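## Task

Pick up the carton marked C36 from the bench and set it down on the counter, leaving every other bench carton exactly where and how it was. The robot must not tip over or be left leaning, and the carton must rest on the counter by itself at the end, not held there by the robot.

## Robot and tools

ROBOT. A TidyBot++: a wheeled base (0.54 m long, 0.50 m wide, 0.38 m tall) on four driven casters, carrying one seven-joint arm with a two-finger gripper. The shoulder sits 0.12 m ahead of the base centre, 0.68 m up. Cameras: base_camera (fixed on the base, looking forward) and wrist_camera (on the hand, looking along it). A loose object may occasionally get nudged by something external.

FRAMES. Base frame: origin on the floor below the base centre, x forward, y left, z up. hand_pose is reported in it: the point between the finger pads; its z axis runs out along the fingers, its y axis is the closing direction. The odometry frame is the base frame as it was when the scene began; base_odometry counts wheel turns (slip counts as travel) and drifts a few cm and degrees over many moves. Heading is positive to the left, -3.142 to 3.142. base_tilt is in degrees, positive when leaning forward or right.

execute_actions(actions, cameras). actions is a list holding zero or one action; an empty list only reports state and images. An action may contain:
- base: exactly one relative move, measured from where the base last reported itself: translate_m (metres, forward +, -2 to 2), strafe_m (metres, left +, -2 to 2) or rotate_rad (radians, counter-clockwise from above +, -6.3 to 6.3). Moves needing over 8.667 s at top speed are refused.
- joints: absolute targets in radians, keyed by name, for the single arm: joint_1_rad (arm yaw about vertical; positive is clockwise from above, opposite to rotate_rad), joint_2_rad (shoulder, -2.249 to 2.249), joint_3_rad (upper-arm roll; near 3.14 normally), joint_4_rad (elbow, -2.579 to 2.579), joint_5_rad (forearm roll), joint_6_rad (wrist, -2.099 to 2.099), joint_7_rad (hand roll; pointing down, positive is counter-clockwise from above, and at 1.57 fingers open toward robot left/right). Unbounded joints take the short way round, so turn in steps below half a turn. gripper_pos is an absolute value 0 (open, about 85 mm gap) to 1 (closed, 96-120 N squeeze); gap is roughly 85*(1-gripper_pos) mm.
- speeds: optional caps for this action only: translate_m and strafe_m 0.05-0.5 m/s, rotate_rad 0.1-1.57 rad/s (maximum is the default).
Joints left out may still be driving toward older targets. Unknown keys or out-of-range values reject the whole call. cameras: list of base_camera, wrist_camera or all; omitted or null gives all, [] gives none.

wait(seconds): 0 to 10 s with no new command; returns state and images.
zoom_image(camera, region): enlarges [x0, y0, x1, y1] pixels (max 504x504) of that camera's latest full image. base_camera is 644x364, wrist_camera 644x476 fisheye.
read_manual(section): URDF licence texts only.
finished_scene(scene): closes the current scene by its number and reports success; the goal must hold on its own. Irreversible. Replying with no tool call ends everything.

ARM GEOMETRY. Upper arm 0.42 m, forearm 0.31 m, hand 0.31 m. With joint_1_rad 0, joint_3_rad 3.14, joint_5_rad 0 the arm moves in the base's x-z plane; segment tilts from vertical (forward +) are j2, j2-j4 and j2-j4-j6. Hand reach ahead of the shoulder is the sum of length*sin(tilt), height above it the sum of length*cos(tilt). A downward hand reaches at most about 0.94 m above the floor, only near the base. Folded at start, hand points down, protruding up to 0.08 m ahead of the base, elbow up to 1.15 m high. Joints move up to 1.39 rad/s (1.22 for joints 5-7).

RESULT LINES. base_status and joint_status describe the last accepted action: done; off_target (stopped short, may still push); contact_stop or time_out (target dropped, holding). A blocked base shoves until it times out and can still say done while well short. 'joint command not followed' with a 'cause:' line means a self-collision check held back the arm targets (gripper still acts); such targets may be retried with later actions until replaced. on_its_own lists uncommanded motion. motor_effort gives percent of max, peak in brackets, with fixed bias and noise. For the gripper at 1, done means empty; off_target means something is held, at the reading shown. ARM HIT means the arm struck itself or the base hard. MOTOR HOT warns of heating from 60 °C; an OVER-TEMPERATURE FAULT at 75 °C makes the arm sag and joints read limit_stop_at_motor_heat (resend the target).

ACCURACY. Friction and load sag leave the hand 1-2 cm or more off; correct by sending previous command + (wanted - measured), but not while holding an object to its read angle. Trust the cameras over hand_pose.

AVOID. Snagging the arm above about 0.8 m while driving (tipping), pushing a raised hand sideways, driving the arm into things (torque faults: the arm halts for 10 s), dropping, slamming or knocking cartons, hitting the floor with low fingers, and leaving the carton supported by the gripper. Keep other bench cartons untouched.

Each tool is called after "Emit:" in YAML: its name, and indented under it one key for each argument.

## Session

Emit:
execute_actions:
  actions: []

Scene clock: 0.00 s.
base_odometry: x=+0.000 y=+0.000 heading=+0.000 (m, m, rad; odometry frame)
base_tilt: forward=-0.4 right=-1.0 (deg)
base_status: not commanded
joint_positions: joint_1_rad=-0.033 joint_2_rad=-0.377 joint_3_rad=+3.133 joint_4_rad=-2.530 joint_5_rad=+0.003 joint_6_rad=-0.864 joint_7_rad=+1.588 gripper_pos=+0.000
joint_status: not commanded
motor_effort: joint_1_rad=-1 joint_2_rad=-1 joint_3_rad=+1 joint_4_rad=+13 joint_5_rad=+0 joint_6_rad=+0 joint_7_rad=+1 (%)
hand_pose: x=+0.2652 y=+0.0063 z=+0.5912 quat_wxyz=(+0.002, +0.998, +0.030, +0.062) (m; base frame)
pictures: base_camera, wrist_camera
Images, in order (width x height): base_camera 644x364, wrist_camera 644x476.

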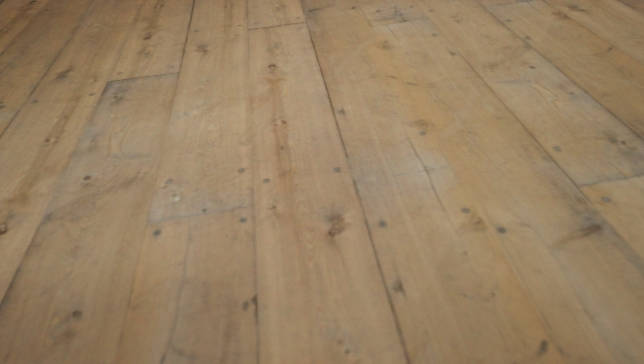

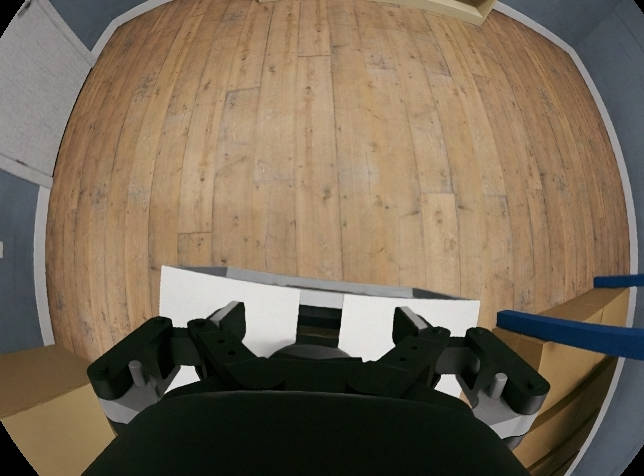

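Emit:
execute_actions:
  actions:
    - {"joints":{"joint_6_rad":0.4}}

Scene clock: 6.07 s.
base_odometry: x=+0.000 y=+0.000 heading=+0.000 (m, m, rad; odometry frame)
base_tilt: forward=-0.4 right=-1.0 (deg)
base_status: not commanded
joint_positions: joint_1_rad=-0.033 joint_2_rad=-0.377 joint_3_rad=+3.133 joint_4_rad=-2.530 joint_5_rad=+0.003 joint_6_rad=+0.393 joint_7_rad=+1.588 gripper_pos=+0.000
joint_status: all done
motor_effort: joint_1_rad=-1(0) joint_2_rad=-7(7) joint_3_rad=+1(0) joint_4_rad=+22(22) joint_5_rad=+0(0) joint_6_rad=+9(9) joint_7_rad=+1(1) (%)
hand_pose: x=+0.5318 y=+0.0192 z=+0.8415 quat_wxyz=(-0.006, +0.770, +0.025, +0.637) (m; base frame)
pictures: base_camera, wrist_camera
Images, in order (width x height): base_camera 644x364, wrist_camera 644x476.

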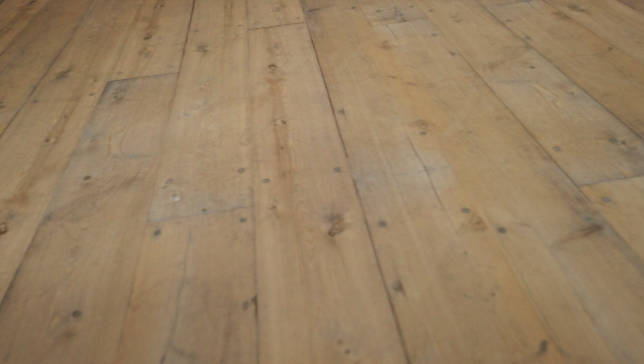

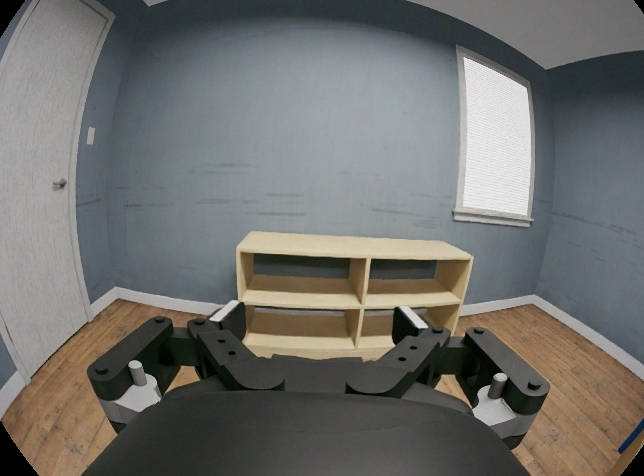

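Emit:
execute_actions:
  actions:
    - {"joints":{"joint_1_rad":1.3,"joint_6_rad":0.2}}
  cameras: ["wrist_camera"]

Emit:
execute_actions:
  actions:
    - {"joints":{"joint_1_rad":-1.5}}
  cameras: ["wrist_camera"]

Scene clock: 13.40 s.
base_odometry: x=+0.000 y=+0.000 heading=+0.000 (m, m, rad; odometry frame)
base_tilt: forward=-0.3 right=-1.0 (deg)
base_status: not commanded
joint_positions: joint_1_rad=+1.276 joint_2_rad=-0.377 joint_3_rad=+3.133 joint_4_rad=-2.530 joint_5_rad=+0.003 joint_6_rad=+0.230 joint_7_rad=+1.588 gripper_pos=+0.000
joint_status: all done
motor_effort: joint_1_rad=+0(1) joint_2_rad=-7(7) joint_3_rad=+1(1) joint_4_rad=+21(22) joint_5_rad=+0(0) joint_6_rad=+9(8) joint_7_rad=+1(1) (%)
hand_pose: x=+0.2399 y=-0.3810 z=+0.7929 quat_wxyz=(+0.345, +0.666, -0.478, +0.457) (m; base frame)
pictures: wrist_camera
Images, in order (width x height): wrist_camera 644x476.

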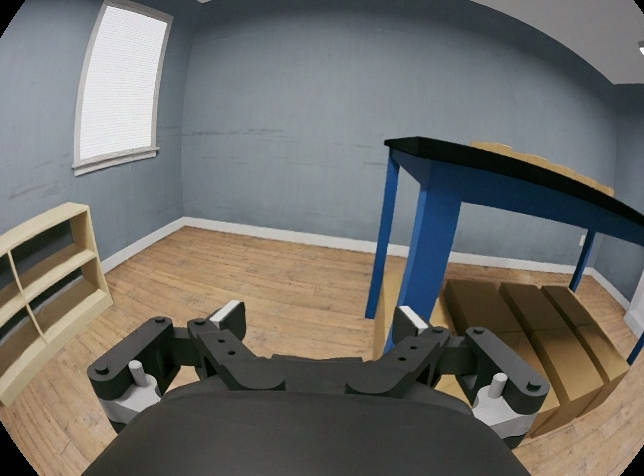

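Scene clock: 17.10 s.
base_odometry: x=+0.000 y=+0.000 heading=+0.000 (m, m, rad; odometry frame)
base_tilt: forward=-0.4 right=-1.0 (deg)
base_status: not commanded
joint_positions: joint_1_rad=-1.476 joint_2_rad=-0.377 joint_3_rad=+3.133 joint_4_rad=-2.530 joint_5_rad=+0.003 joint_6_rad=+0.230 joint_7_rad=+1.588 gripper_pos=+0.000
joint_status: all done
motor_effort: joint_1_rad=+0(1) joint_2_rad=-6(7) joint_3_rad=+1(1) joint_4_rad=+22(21) joint_5_rad=+0(0) joint_6_rad=+9(9) joint_7_rad=+1(1) (%)
hand_pose: x=+0.1516 y=+0.3984 z=+0.7929 quat_wxyz=(-0.382, +0.598, +0.561, +0.426) (m; base frame)
pictures: wrist_camera
Images, in order (width x height): wrist_camera 644x476.

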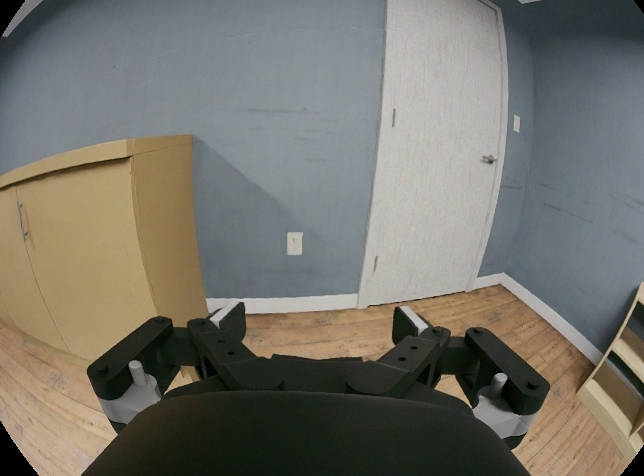

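Emit:
execute_actions:
  actions:
    - {"joints":{"joint_1_rad":1.0,"joint_2_rad":0.0,"joint_4_rad":-0.7,"joint_6_rad":-1.5},"base":{"translate_m":0.3}}

Emit:
execute_actions:
  actions:
    - {"joints":{"joint_1_rad":2.1}}
  cameras: ["wrist_camera"]

Scene clock: 27.63 s.
base_odometry: x=+0.300 y=+0.000 heading=+0.000 (m, m, rad; odometry frame)
base_tilt: forward=-0.4 right=-1.0 (deg)
base_status: done
joint_positions: joint_1_rad=+0.977 joint_2_rad=-0.029 joint_3_rad=+3.133 joint_4_rad=-0.725 joint_5_rad=+0.003 joint_6_rad=-1.470 joint_7_rad=+1.588 gripper_pos=+0.000
joint_status: all done
motor_effort: joint_1_rad=+0(2) joint_2_rad=-15(18) joint_3_rad=+0(2) joint_4_rad=+17(24) joint_5_rad=+0(0) joint_6_rad=+8(9) joint_7_rad=+0(0) (%)
hand_pose: x=+0.3727 y=-0.3681 z=+1.1688 quat_wxyz=(+0.223, +0.785, -0.405, +0.412) (m; base frame)
pictures: base_camera, wrist_camera
Images, in order (width x height): base_camera 644x364, wrist_camera 644x476.

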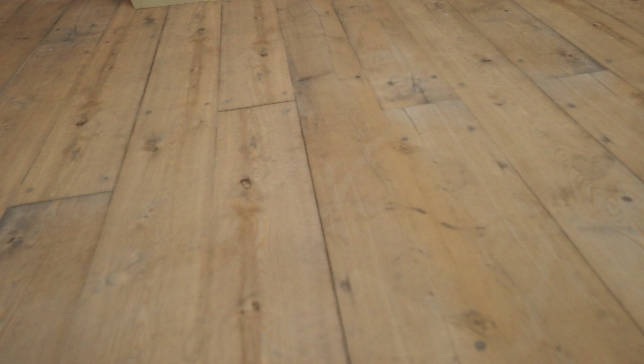

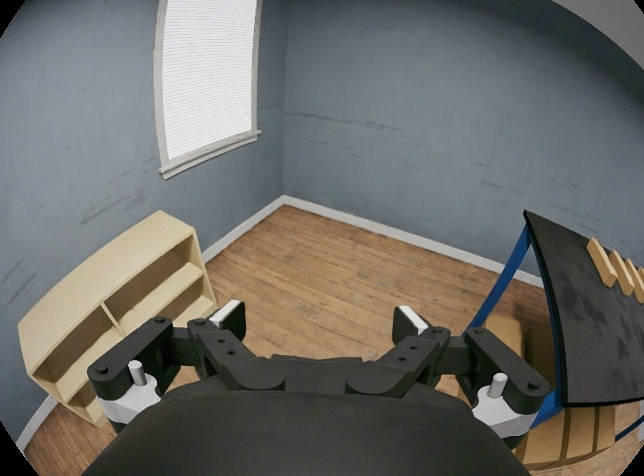

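Scene clock: 30.00 s.
base_odometry: x=+0.300 y=+0.000 heading=+0.000 (m, m, rad; odometry frame)
base_tilt: forward=-0.3 right=-1.0 (deg)
base_status: not commanded
joint_positions: joint_1_rad=+2.077 joint_2_rad=-0.022 joint_3_rad=+3.133 joint_4_rad=-0.725 joint_5_rad=+0.003 joint_6_rad=-1.470 joint_7_rad=+1.588 gripper_pos=+0.000
joint_status: all done
motor_effort: joint_1_rad=+0(1) joint_2_rad=-16(17) joint_3_rad=+0(1) joint_4_rad=+17(17) joint_5_rad=+0(0) joint_6_rad=+8(8) joint_7_rad=+0(1) (%)
hand_pose: x=-0.0956 y=-0.3959 z=+1.1658 quat_wxyz=(+0.403, +0.458, -0.757, +0.233) (m; base frame)
pictures: wrist_camera
Images, in order (width x height): wrist_camera 644x476.

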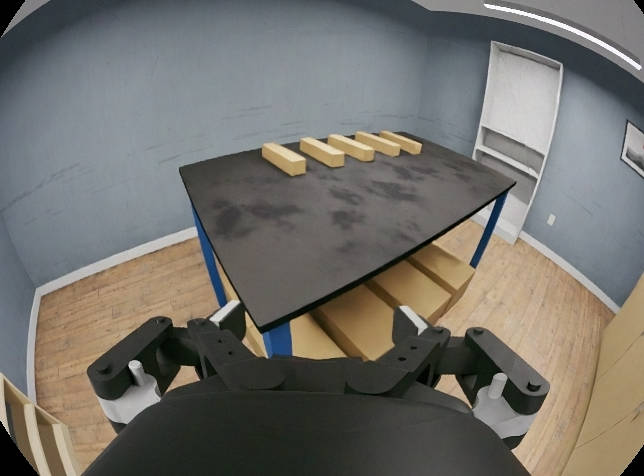

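Emit:
zoom_image:
  camera: "wrist_camera"
  region: [240,110,440,200]

Region (240, 110, 440, 200) of wrist_camera's 644x476 image, scaled by 2.520; it fills the top 227 rows of this view, and the rest is white.

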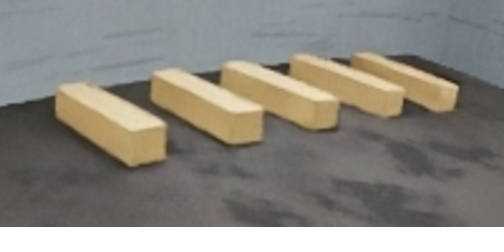

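Emit:
execute_actions:
  actions:
    - {"joints":{"joint_1_rad":1.57},"base":{"translate_m":0.55}}

Emit:
execute_actions:
  actions:
    - {"joints":{"joint_1_rad":3.0},"base":{"strafe_m":-1.2}}

Scene clock: 54.53 s.
base_odometry: x=+0.850 y=-0.001 heading=+0.000 (m, m, rad; odometry frame)
base_tilt: forward=-0.3 right=-1.0 (deg)
base_status: done
joint_positions: joint_1_rad=+1.588 joint_2_rad=-0.018 joint_3_rad=+3.133 joint_4_rad=-0.725 joint_5_rad=+0.003 joint_6_rad=-1.471 joint_7_rad=+1.588 gripper_pos=+0.000
joint_status: all done
motor_effort: joint_1_rad=+0(3) joint_2_rad=-16(18) joint_3_rad=+0(2) joint_4_rad=+17(17) joint_5_rad=+0(1) joint_6_rad=+8(8) joint_7_rad=+0(0) (%)
hand_pose: x=+0.1157 y=-0.4524 z=+1.1638 quat_wxyz=(+0.333, +0.629, -0.624, +0.322) (m; base frame)
pictures: base_camera, wrist_camera
Images, in order (width x height): base_camera 644x364, wrist_camera 644x476.

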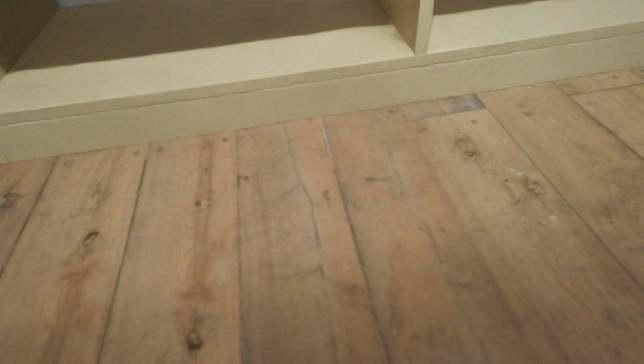

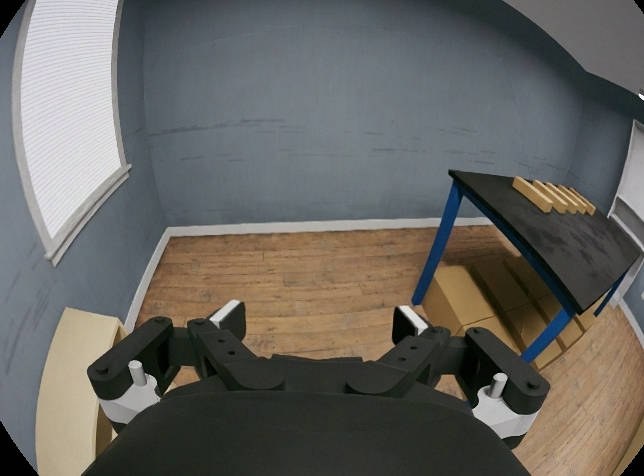

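Scene clock: 58.30 s.
base_odometry: x=+0.851 y=-1.201 heading=+0.000 (m, m, rad; odometry frame)
base_tilt: forward=-0.4 right=-1.1 (deg)
base_status: done
joint_positions: joint_1_rad=+2.978 joint_2_rad=-0.012 joint_3_rad=+3.133 joint_4_rad=-0.723 joint_5_rad=+0.003 joint_6_rad=-1.473 joint_7_rad=+1.588 gripper_pos=+0.000
joint_status: all done
motor_effort: joint_1_rad=+0(3) joint_2_rad=-16(18) joint_3_rad=+1(2) joint_4_rad=+17(18) joint_5_rad=+0(1) joint_6_rad=+8(8) joint_7_rad=+0(0) (%)
hand_pose: x=-0.3286 y=-0.0784 z=+1.1619 quat_wxyz=(+0.460, +0.083, -0.883, +0.034) (m; base frame)
pictures: base_camera, wrist_camera
Images, in order (width x height): base_camera 644x364, wrist_camera 644x476.

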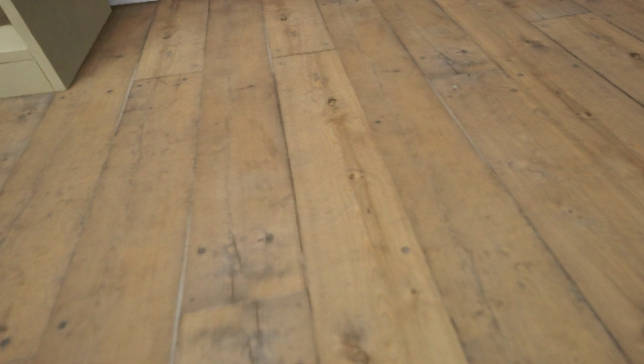

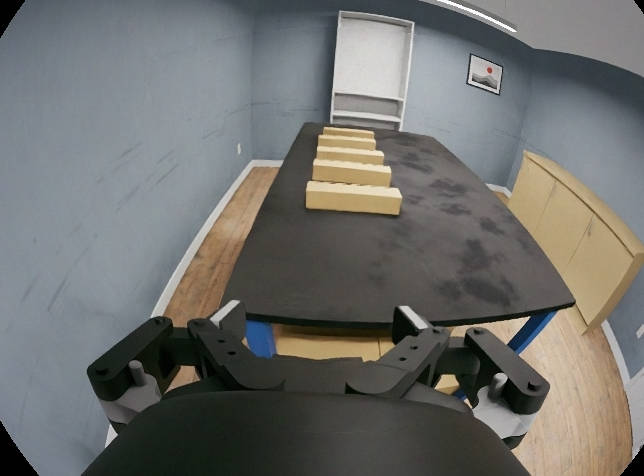

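Emit:
execute_actions:
  actions:
    - {"joints":{"joint_1_rad":-2.9},"base":{"strafe_m":-0.85}}

Scene clock: 71.03 s.
base_odometry: x=+0.852 y=-1.988 heading=+0.022 (m, m, rad; odometry frame)
base_tilt: forward=-0.3 right=-1.1 (deg)
base_status: strafe_m time_out (by the wheels' count: -0.787 of -0.850)
joint_positions: joint_1_rad=+3.368 joint_2_rad=-0.007 joint_3_rad=+3.130 joint_4_rad=-0.719 joint_5_rad=+0.003 joint_6_rad=-1.477 joint_7_rad=+1.588 gripper_pos=+0.000
joint_status: all done
motor_effort: joint_1_rad=+0(9) joint_2_rad=-16(23) joint_3_rad=+0(12) joint_4_rad=+17(19) joint_5_rad=+0(6) joint_6_rad=+8(10) joint_7_rad=+0(1) (%)
hand_pose: x=-0.3265 y=+0.0965 z=+1.1601 quat_wxyz=(+0.455, -0.088, -0.884, -0.054) (m; base frame)
pictures: base_camera, wrist_camera
Images, in order (width x height): base_camera 644x364, wrist_camera 644x476.

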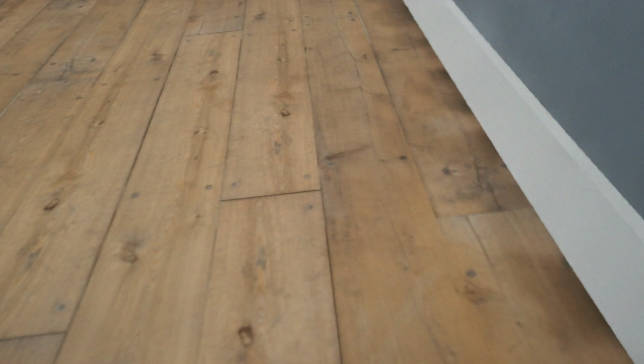

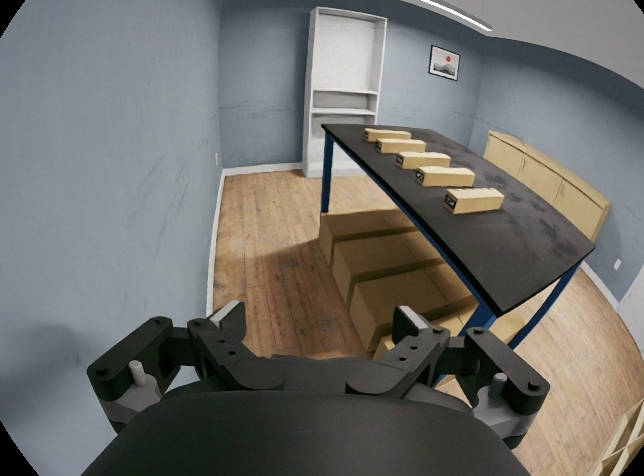

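Emit:
execute_actions:
  actions:
    - {"joints":{"joint_1_rad":-2.6},"base":{"strafe_m":0.08}}

Emit:
zoom_image:
  camera: "wrist_camera"
  region: [250,100,500,260]

Scene clock: 80.50 s.
base_odometry: x=+0.851 y=-1.908 heading=+0.021 (m, m, rad; odometry frame)
base_tilt: forward=-0.4 right=-1.1 (deg)
base_status: done
joint_positions: joint_1_rad=+3.659 joint_2_rad=-0.007 joint_3_rad=+3.130 joint_4_rad=-0.719 joint_5_rad=+0.003 joint_6_rad=-1.477 joint_7_rad=+1.588 gripper_pos=+0.000
joint_status: all done
motor_effort: joint_1_rad=+0(1) joint_2_rad=-17(18) joint_3_rad=+0(3) joint_4_rad=+17(18) joint_5_rad=+0(1) joint_6_rad=+8(8) joint_7_rad=+0(1) (%)
hand_pose: x=-0.2799 y=+0.2206 z=+1.1601 quat_wxyz=(+0.442, -0.216, -0.862, -0.120) (m; base frame)
pictures: base_camera, wrist_camera
Images, in order (width x height): base_camera 644x364, wrist_camera 644x476.

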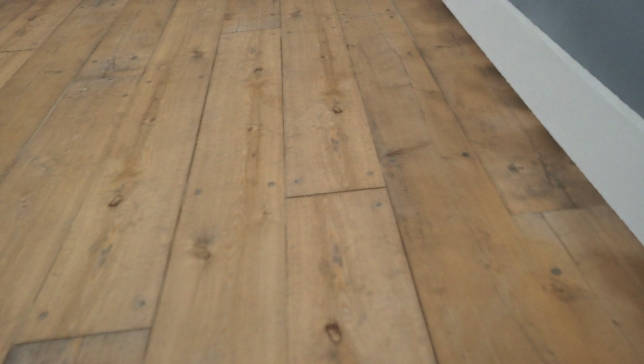

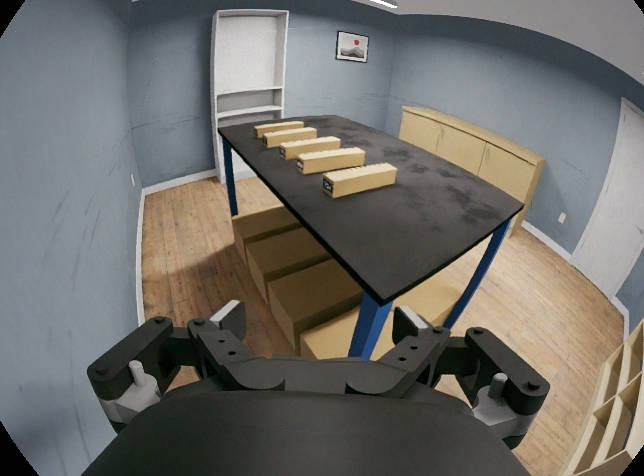

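Region (250, 100, 500, 260) of wrist_camera's 644x476 image, scaled by 2.016; it fills the top 323 rows of this view, and the rest is white.

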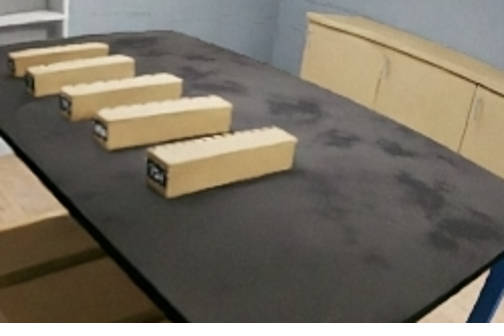

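Emit:
execute_actions:
  actions:
    - {"joints":{"joint_1_rad":-2.2},"base":{"rotate_rad":0.11}}

Emit:
execute_actions:
  actions:
    - {"base":{"translate_m":-0.6},"speeds":{"translate_m":0.3}}

Scene clock: 90.93 s.
base_odometry: x=+0.850 y=-1.908 heading=+0.131 (m, m, rad; odometry frame)
base_tilt: forward=-0.3 right=-1.1 (deg)
base_status: done
joint_positions: joint_1_rad=+4.060 joint_2_rad=-0.007 joint_3_rad=+3.130 joint_4_rad=-0.719 joint_5_rad=+0.003 joint_6_rad=-1.477 joint_7_rad=+1.588 gripper_pos=+0.000
joint_status: all done
motor_effort: joint_1_rad=+0(1) joint_2_rad=-16(18) joint_3_rad=+0(1) joint_4_rad=+17(17) joint_5_rad=+0(1) joint_6_rad=+8(8) joint_7_rad=+0(1) (%)
hand_pose: x=-0.1621 y=+0.3589 z=+1.1601 quat_wxyz=(+0.410, -0.383, -0.802, -0.206) (m; base frame)
pictures: base_camera, wrist_camera
Images, in order (width x height): base_camera 644x364, wrist_camera 644x476.

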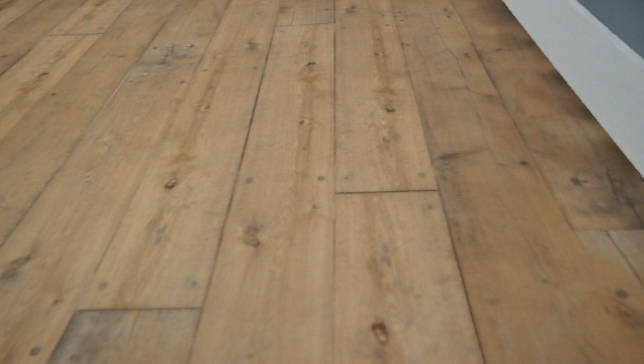

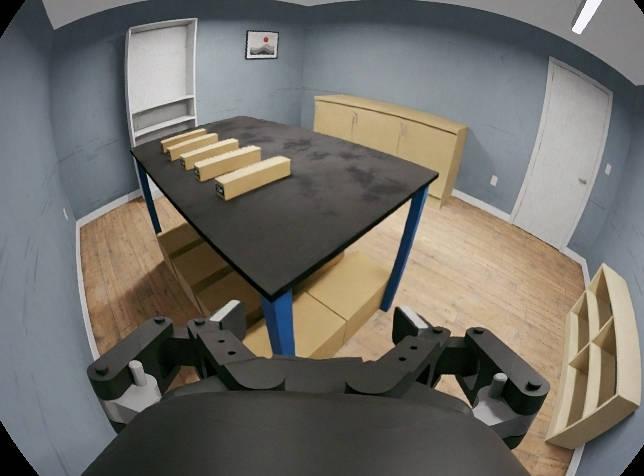

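Scene clock: 93.93 s.
base_odometry: x=+0.255 y=-1.986 heading=+0.131 (m, m, rad; odometry frame)
base_tilt: forward=-0.4 right=-1.1 (deg)
base_status: done
joint_positions: joint_1_rad=+4.062 joint_2_rad=-0.007 joint_3_rad=+3.130 joint_4_rad=-0.719 joint_5_rad=+0.003 joint_6_rad=-1.477 joint_7_rad=+1.588 gripper_pos=+0.000
joint_status: not commanded
motor_effort: joint_1_rad=-1(2) joint_2_rad=-17(20) joint_3_rad=+0(2) joint_4_rad=+17(19) joint_5_rad=+0(1) joint_6_rad=+8(8) joint_7_rad=+1(1) (%)
hand_pose: x=-0.1615 y=+0.3595 z=+1.1600 quat_wxyz=(+0.409, -0.384, -0.802, -0.206) (m; base frame)
pictures: base_camera, wrist_camera
Images, in order (width x height): base_camera 644x364, wrist_camera 644x476.

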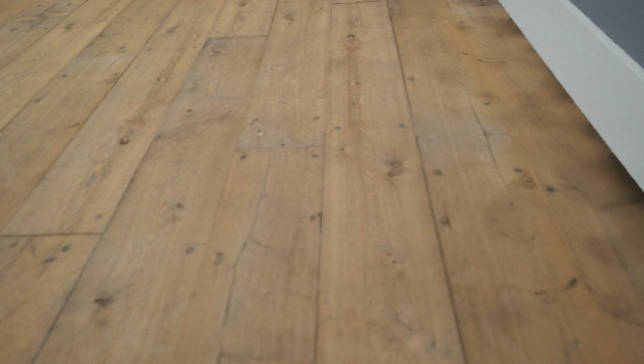

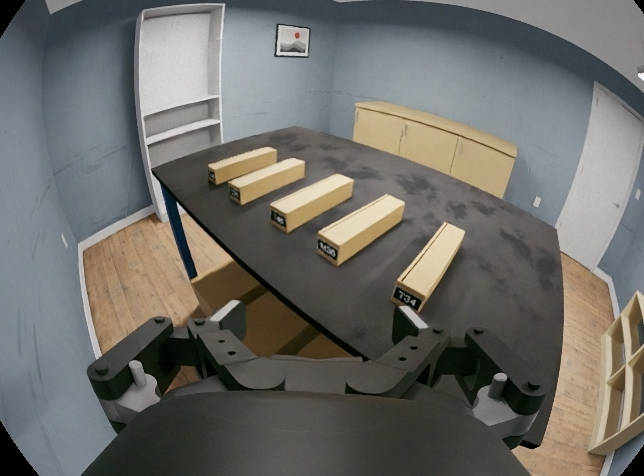

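Aligned. Continue.

Emit:
execute_actions:
  actions:
    - {"base":{"translate_m":-0.55},"joints":{"joint_1_rad":-1.9},"speeds":{"translate_m":0.3}}

Emit:
zoom_image:
  camera: "wrist_camera"
  region: [130,150,530,330]

Scene clock: 102.00 s.
base_odometry: x=-0.290 y=-2.058 heading=+0.132 (m, m, rad; odometry frame)
base_tilt: forward=-0.4 right=-1.0 (deg)
base_status: done
joint_positions: joint_1_rad=+4.361 joint_2_rad=-0.007 joint_3_rad=+3.130 joint_4_rad=-0.719 joint_5_rad=+0.003 joint_6_rad=-1.477 joint_7_rad=+1.588 gripper_pos=+0.000
joint_status: all done
motor_effort: joint_1_rad=-1(2) joint_2_rad=-17(19) joint_3_rad=+0(1) joint_4_rad=+17(18) joint_5_rad=+0(1) joint_6_rad=+8(8) joint_7_rad=+1(0) (%)
hand_pose: x=-0.0434 y=+0.4261 z=+1.1600 quat_wxyz=(+0.374, -0.499, -0.736, -0.265) (m; base frame)
pictures: base_camera, wrist_camera
Images, in order (width x height): base_camera 644x364, wrist_camera 644x476.

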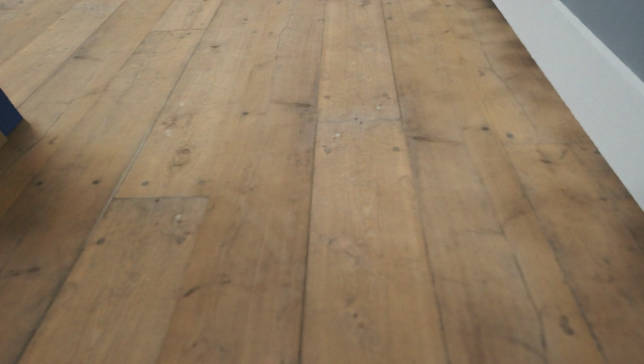

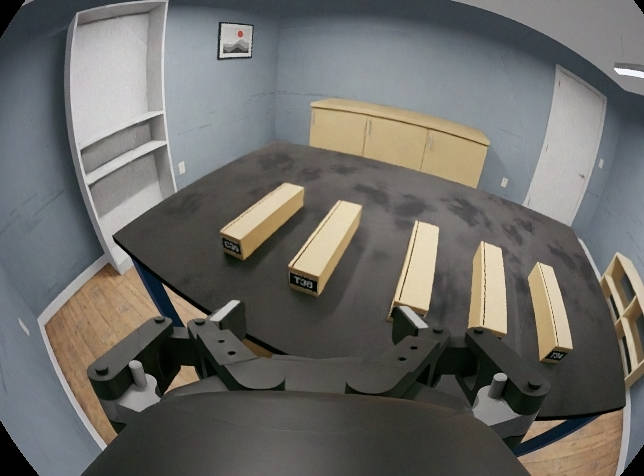

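Region (130, 150, 530, 330) of wrist_camera's 644x476 image, scaled by 1.260; it fills the top 227 rows of this view, and the rest is white.

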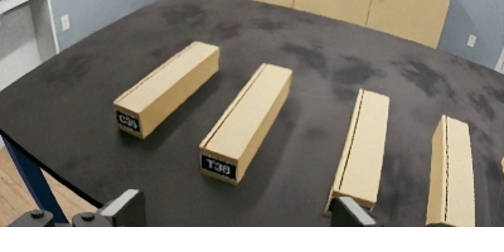

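Emit:
execute_actions:
  actions:
    - {"base":{"translate_m":-0.4},"joints":{"joint_1_rad":-1.57,"joint_2_rad":-0.3},"speeds":{"translate_m":0.3}}

Scene clock: 108.27 s.
base_odometry: x=-0.687 y=-2.111 heading=+0.132 (m, m, rad; odometry frame)
base_tilt: forward=-0.4 right=-1.0 (deg)
base_status: done
joint_positions: joint_1_rad=+4.689 joint_2_rad=-0.305 joint_3_rad=+3.130 joint_4_rad=-0.715 joint_5_rad=+0.003 joint_6_rad=-1.477 joint_7_rad=+1.588 gripper_pos=+0.000
joint_status: all done
motor_effort: joint_1_rad=+0(0) joint_2_rad=-1(18) joint_3_rad=+0(2) joint_4_rad=+13(18) joint_5_rad=+0(1) joint_6_rad=+9(9) joint_7_rad=+0(0) (%)
hand_pose: x=+0.1063 y=+0.2945 z=+1.2744 quat_wxyz=(+0.417, -0.557, -0.587, -0.413) (m; base frame)
pictures: base_camera, wrist_camera
Images, in order (width x height): base_camera 644x364, wrist_camera 644x476.

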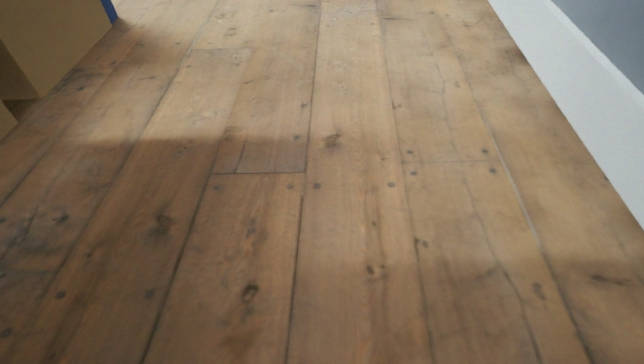

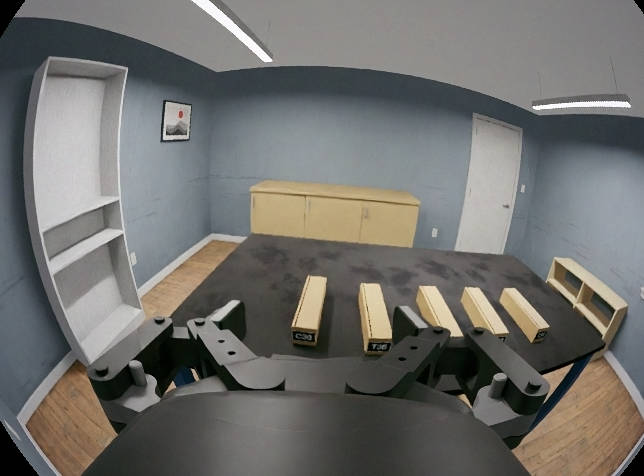

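Emit:
execute_actions:
  actions:
    - {"base":{"translate_m":-0.075},"joints":{"joint_1_rad":-1.547,"joint_6_rad":0.1}}
  cameras: []

Emit:
execute_actions:
  actions:
    - {"joints":{"joint_2_rad":-0.2,"joint_4_rad":-2.2,"joint_6_rad":0.43}}

Scene clock: 121.73 s.
base_odometry: x=-0.761 y=-2.121 heading=+0.132 (m, m, rad; odometry frame)
base_tilt: forward=-0.4 right=-1.0 (deg)
base_status: done
joint_positions: joint_1_rad=+4.710 joint_2_rad=-0.306 joint_3_rad=+3.130 joint_4_rad=-0.712 joint_5_rad=+0.003 joint_6_rad=+0.092 joint_7_rad=+1.588 gripper_pos=+0.000
joint_status: all done
motor_effort: joint_1_rad=+0(0) joint_2_rad=+3(7) joint_3_rad=+1(3) joint_4_rad=+9(15) joint_5_rad=+0(1) joint_6_rad=+3(12) joint_7_rad=+0(1) (%)
hand_pose: x=+0.1128 y=+0.0932 z=+1.6679 quat_wxyz=(+0.696, -0.107, -0.114, -0.701) (m; base frame)
pictures: none
No camera images: the call's "cameras" was empty. Leave "cameras" out to get every camera's image.

Scene clock: 124.47 s.
base_odometry: x=-0.761 y=-2.121 heading=+0.132 (m, m, rad; odometry frame)
base_tilt: forward=-0.4 right=-1.1 (deg)
base_status: not commanded
joint_positions: joint_1_rad=+4.710 joint_2_rad=-0.223 joint_3_rad=+3.130 joint_4_rad=-2.178 joint_5_rad=+0.003 joint_6_rad=+0.399 joint_7_rad=+1.588 gripper_pos=+0.000
joint_status: all done
motor_effort: joint_1_rad=-1(1) joint_2_rad=-14(18) joint_3_rad=+1(1) joint_4_rad=+23(26) joint_5_rad=+0(0) joint_6_rad=+9(9) joint_7_rad=+1(0) (%)
hand_pose: x=+0.1094 y=+0.5094 z=+0.9788 quat_wxyz=(+0.502, -0.487, -0.506, -0.506) (m; base frame)
pictures: base_camera, wrist_camera
Images, in order (width x height): base_camera 644x364, wrist_camera 644x476.

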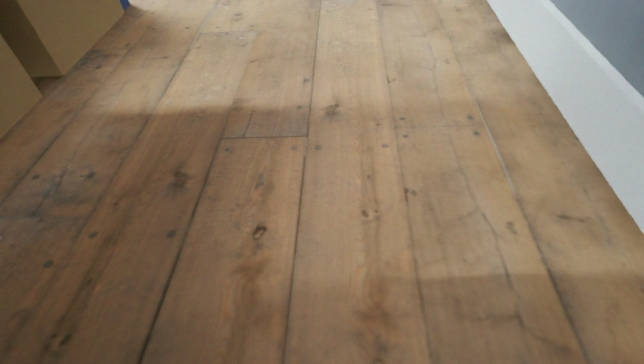

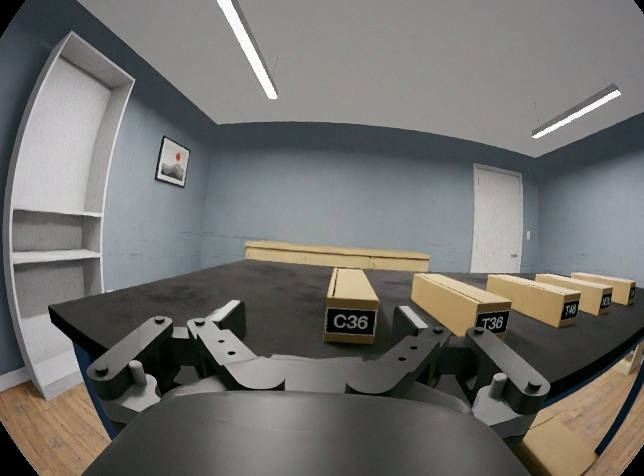

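Emit:
execute_actions:
  actions:
    - {"base":{"translate_m":0.03},"joints":{"joint_2_rad":0.03,"joint_4_rad":-1.665,"joint_6_rad":-0.316}}

Scene clock: 141.67 s.
base_odometry: x=-0.731 y=-2.117 heading=+0.132 (m, m, rad; odometry frame)
base_tilt: forward=-0.3 right=-1.1 (deg)
base_status: done
joint_positions: joint_1_rad=+4.717 joint_2_rad=+0.007 joint_3_rad=+3.130 joint_4_rad=-1.691 joint_5_rad=+0.003 joint_6_rad=-0.288 joint_7_rad=+1.588 gripper_pos=+0.000
joint_status: all done
motor_effort: joint_1_rad=+0(1) joint_2_rad=-24(24) joint_3_rad=+0(2) joint_4_rad=+24(24) joint_5_rad=+0(1) joint_6_rad=+8(9) joint_7_rad=+1(0) (%)
hand_pose: x=+0.1139 y=+0.5995 z=+0.9372 quat_wxyz=(+0.383, -0.585, -0.600, -0.389) (m; base frame)
pictures: base_camera, wrist_camera
Images, in order (width x height): base_camera 644x364, wrist_camera 644x476.

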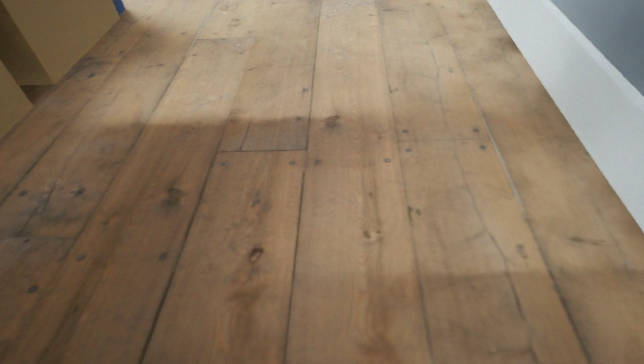

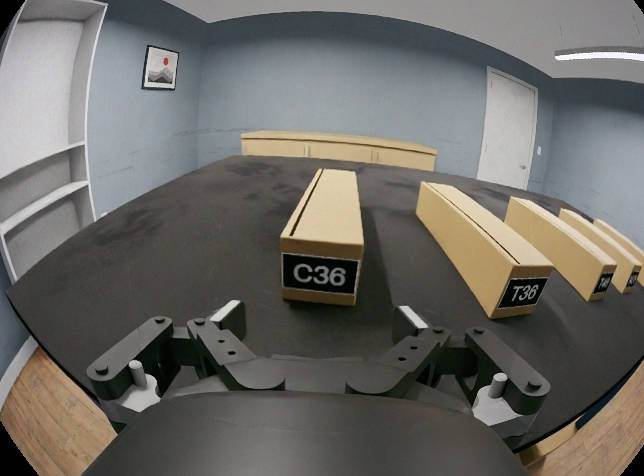

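Emit:
execute_actions:
  actions:
    - {"joints":{"joint_2_rad":0.27,"joint_4_rad":-1.41}}

Scene clock: 154.53 s.
base_odometry: x=-0.731 y=-2.117 heading=+0.132 (m, m, rad; odometry frame)
base_tilt: forward=-0.3 right=-1.1 (deg)
base_status: not commanded
joint_positions: joint_1_rad=+4.717 joint_2_rad=+0.260 joint_3_rad=+3.130 joint_4_rad=-1.437 joint_5_rad=+0.003 joint_6_rad=-0.288 joint_7_rad=+1.588 gripper_pos=+0.000
joint_status: all done
motor_effort: joint_1_rad=+0(0) joint_2_rad=-34(36) joint_3_rad=+0(0) joint_4_rad=+24(25) joint_5_rad=+0(0) joint_6_rad=+8(9) joint_7_rad=+0(0) (%)
hand_pose: x=+0.1142 y=+0.7047 z=+0.9240 quat_wxyz=(+0.385, -0.585, -0.599, -0.389) (m; base frame)
pictures: base_camera, wrist_camera
Images, in order (width x height): base_camera 644x364, wrist_camera 644x476.

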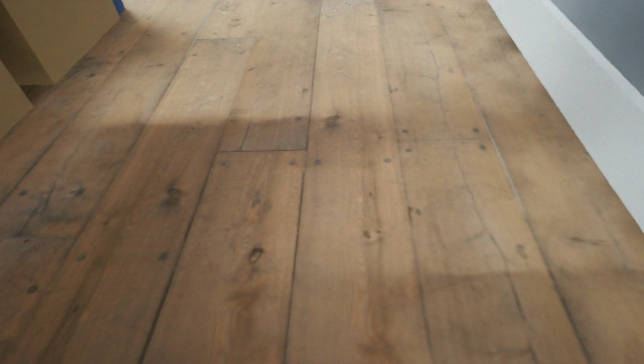

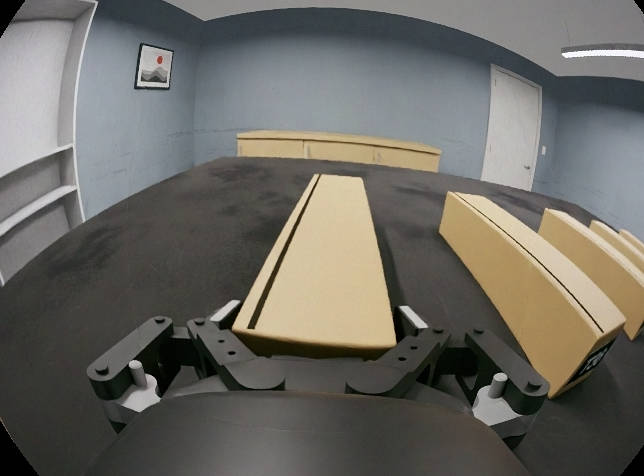

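Emit:
execute_actions:
  actions:
    - {"joints":{"gripper_pos":1.0}}

Scene clock: 157.87 s.
base_odometry: x=-0.731 y=-2.117 heading=+0.132 (m, m, rad; odometry frame)
base_tilt: forward=-0.3 right=-1.0 (deg)
base_status: not commanded
joint_positions: joint_1_rad=+4.717 joint_2_rad=+0.260 joint_3_rad=+3.130 joint_4_rad=-1.435 joint_5_rad=+0.003 joint_6_rad=-0.288 joint_7_rad=+1.588 gripper_pos=+0.337
joint_status: gripper_pos off_target (ended at +0.337, target +1.000)
motor_effort: joint_1_rad=-1(0) joint_2_rad=-34(35) joint_3_rad=+0(0) joint_4_rad=+25(25) joint_5_rad=+0(0) joint_6_rad=+9(9) joint_7_rad=+0(0) (%)
hand_pose: x=+0.1142 y=+0.7051 z=+0.9253 quat_wxyz=(+0.385, -0.584, -0.599, -0.389) (m; base frame)
pictures: base_camera, wrist_camera
Images, in order (width x height): base_camera 644x364, wrist_camera 644x476.

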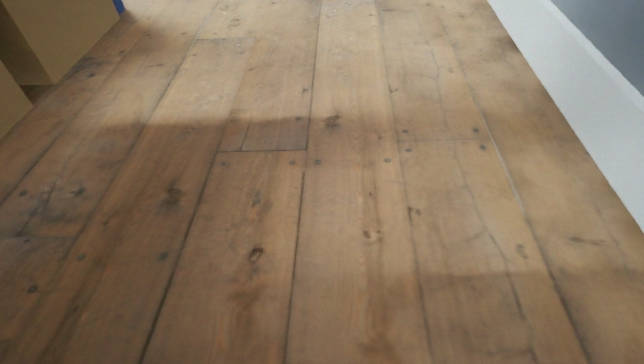

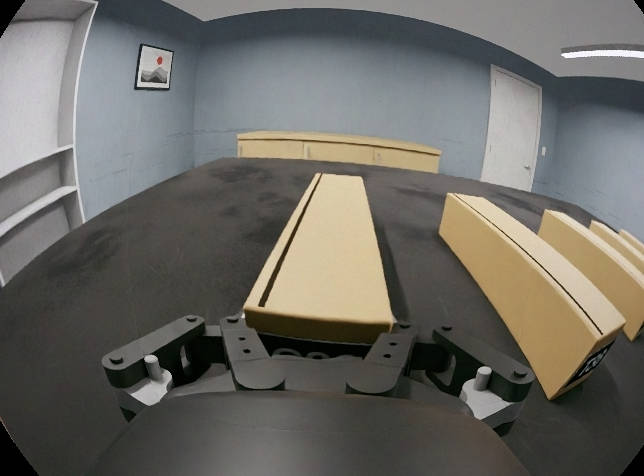

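Emit:
execute_actions:
  actions:
    - {"joints":{"joint_2_rad":0.17}}

Scene clock: 161.37 s.
base_odometry: x=-0.731 y=-2.117 heading=+0.132 (m, m, rad; odometry frame)
base_tilt: forward=-0.4 right=-1.1 (deg)
base_status: not commanded
joint_positions: joint_1_rad=+4.717 joint_2_rad=+0.185 joint_3_rad=+3.130 joint_4_rad=-1.432 joint_5_rad=+0.003 joint_6_rad=-0.292 joint_7_rad=+1.588 gripper_pos=+0.337
joint_status: all done
motor_effort: joint_1_rad=-1(0) joint_2_rad=-32(37) joint_3_rad=+0(0) joint_4_rad=+25(26) joint_5_rad=+0(0) joint_6_rad=+9(10) joint_7_rad=+1(1) (%)
hand_pose: x=+0.1141 y=+0.6849 z=+0.9781 quat_wxyz=(+0.407, -0.570, -0.584, -0.411) (m; base frame)
pictures: base_camera, wrist_camera
Images, in order (width x height): base_camera 644x364, wrist_camera 644x476.

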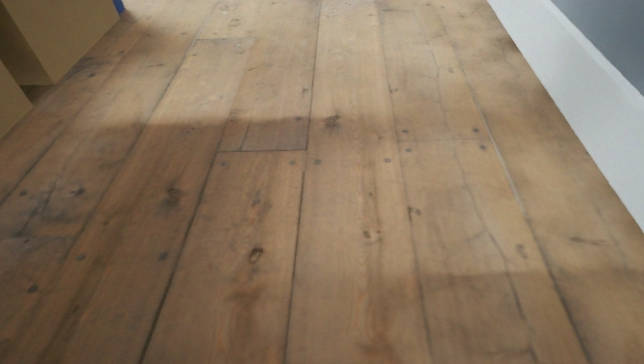

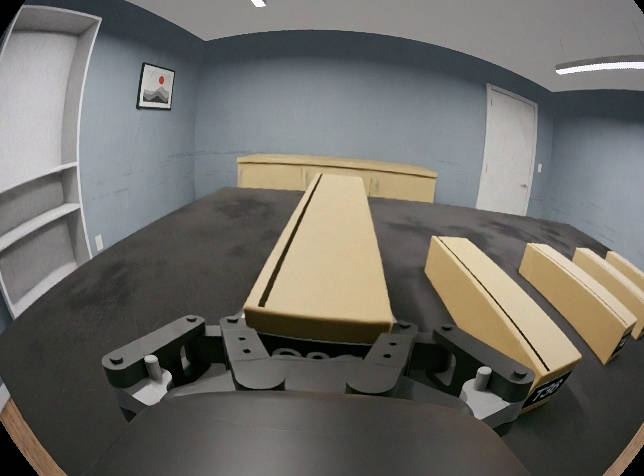

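Emit:
execute_actions:
  actions:
    - {"joints":{"joint_2_rad":-0.3,"joint_4_rad":-1.6,"joint_6_rad":-0.68}}
  cameras: ["wrist_camera"]

Emit:
execute_actions:
  actions:
    - {"base":{"translate_m":1.6},"speeds":{"translate_m":0.4}}

Scene clock: 177.13 s.
base_odometry: x=-0.731 y=-2.117 heading=+0.132 (m, m, rad; odometry frame)
base_tilt: forward=-0.4 right=-1.1 (deg)
base_status: not commanded
joint_positions: joint_1_rad=+4.717 joint_2_rad=-0.290 joint_3_rad=+3.130 joint_4_rad=-1.576 joint_5_rad=+0.003 joint_6_rad=-0.655 joint_7_rad=+1.588 gripper_pos=+0.337
joint_status: all done
motor_effort: joint_1_rad=+0(0) joint_2_rad=-12(34) joint_3_rad=+0(1) joint_4_rad=+24(25) joint_5_rad=+0(0) joint_6_rad=+9(11) joint_7_rad=+1(1) (%)
hand_pose: x=+0.1141 y=+0.4715 z=+1.0606 quat_wxyz=(+0.395, -0.576, -0.591, -0.404) (m; base frame)
pictures: wrist_camera
Images, in order (width x height): wrist_camera 644x476.

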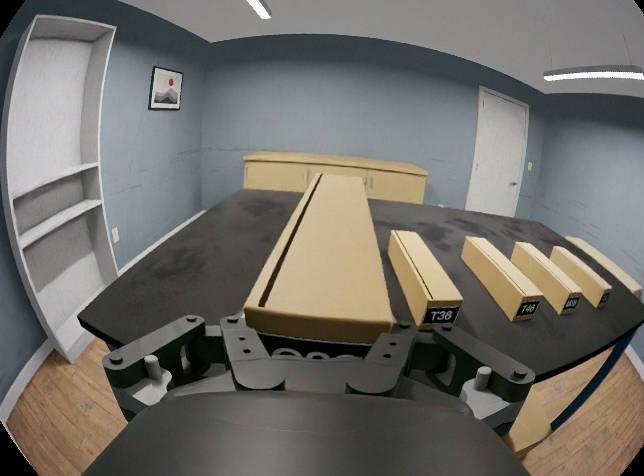

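Scene clock: 182.50 s.
base_odometry: x=+0.855 y=-1.906 heading=+0.132 (m, m, rad; odometry frame)
base_tilt: forward=-0.3 right=-1.1 (deg)
base_status: done
joint_positions: joint_1_rad=+4.718 joint_2_rad=-0.290 joint_3_rad=+3.131 joint_4_rad=-1.578 joint_5_rad=+0.003 joint_6_rad=-0.657 joint_7_rad=+1.588 gripper_pos=+0.337
joint_status: not commanded
motor_effort: joint_1_rad=+1(2) joint_2_rad=-12(14) joint_3_rad=+1(3) joint_4_rad=+24(24) joint_5_rad=+0(1) joint_6_rad=+10(9) joint_7_rad=+0(0) (%)
hand_pose: x=+0.1149 y=+0.4713 z=+1.0591 quat_wxyz=(+0.394, -0.577, -0.591, -0.403) (m; base frame)
pictures: base_camera, wrist_camera
Images, in order (width x height): base_camera 644x364, wrist_camera 644x476.

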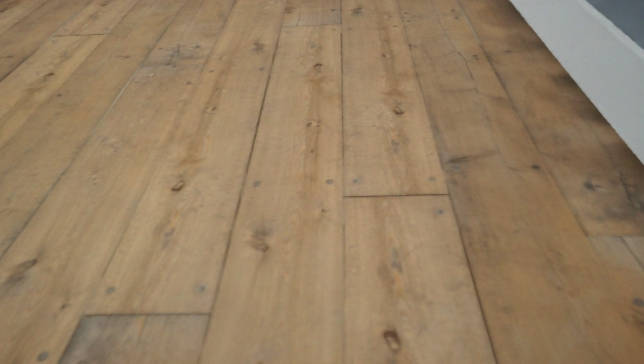

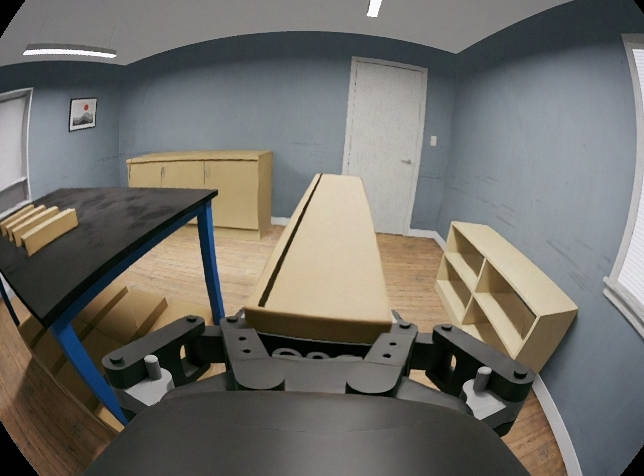

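Emit:
execute_actions:
  actions:
    - {"base":{"strafe_m":1.85}}

Scene clock: 192.30 s.
base_odometry: x=+0.613 y=-0.071 heading=+0.132 (m, m, rad; odometry frame)
base_tilt: forward=-0.3 right=-1.1 (deg)
base_status: done
joint_positions: joint_1_rad=+4.718 joint_2_rad=-0.291 joint_3_rad=+3.131 joint_4_rad=-1.580 joint_5_rad=+0.003 joint_6_rad=-0.658 joint_7_rad=+1.588 gripper_pos=+0.337
joint_status: not commanded
motor_effort: joint_1_rad=+0(0) joint_2_rad=-13(16) joint_3_rad=+0(1) joint_4_rad=+24(25) joint_5_rad=+0(0) joint_6_rad=+9(10) joint_7_rad=+1(0) (%)
hand_pose: x=+0.1149 y=+0.4705 z=+1.0578 quat_wxyz=(+0.393, -0.577, -0.592, -0.402) (m; base frame)
pictures: base_camera, wrist_camera
Images, in order (width x height): base_camera 644x364, wrist_camera 644x476.

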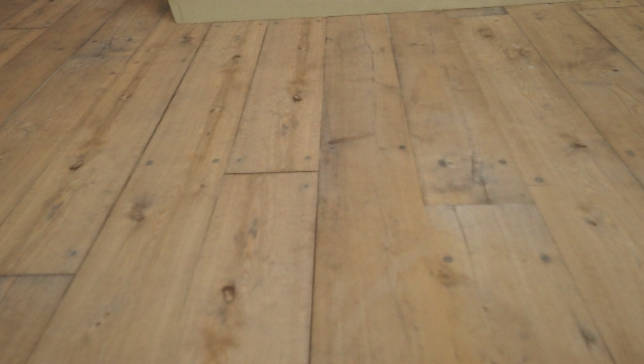

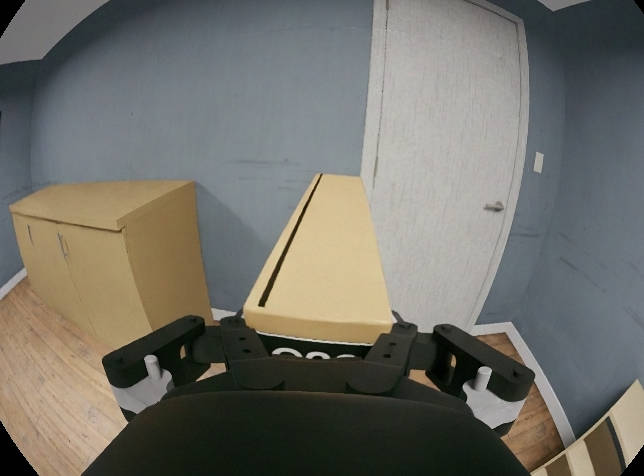

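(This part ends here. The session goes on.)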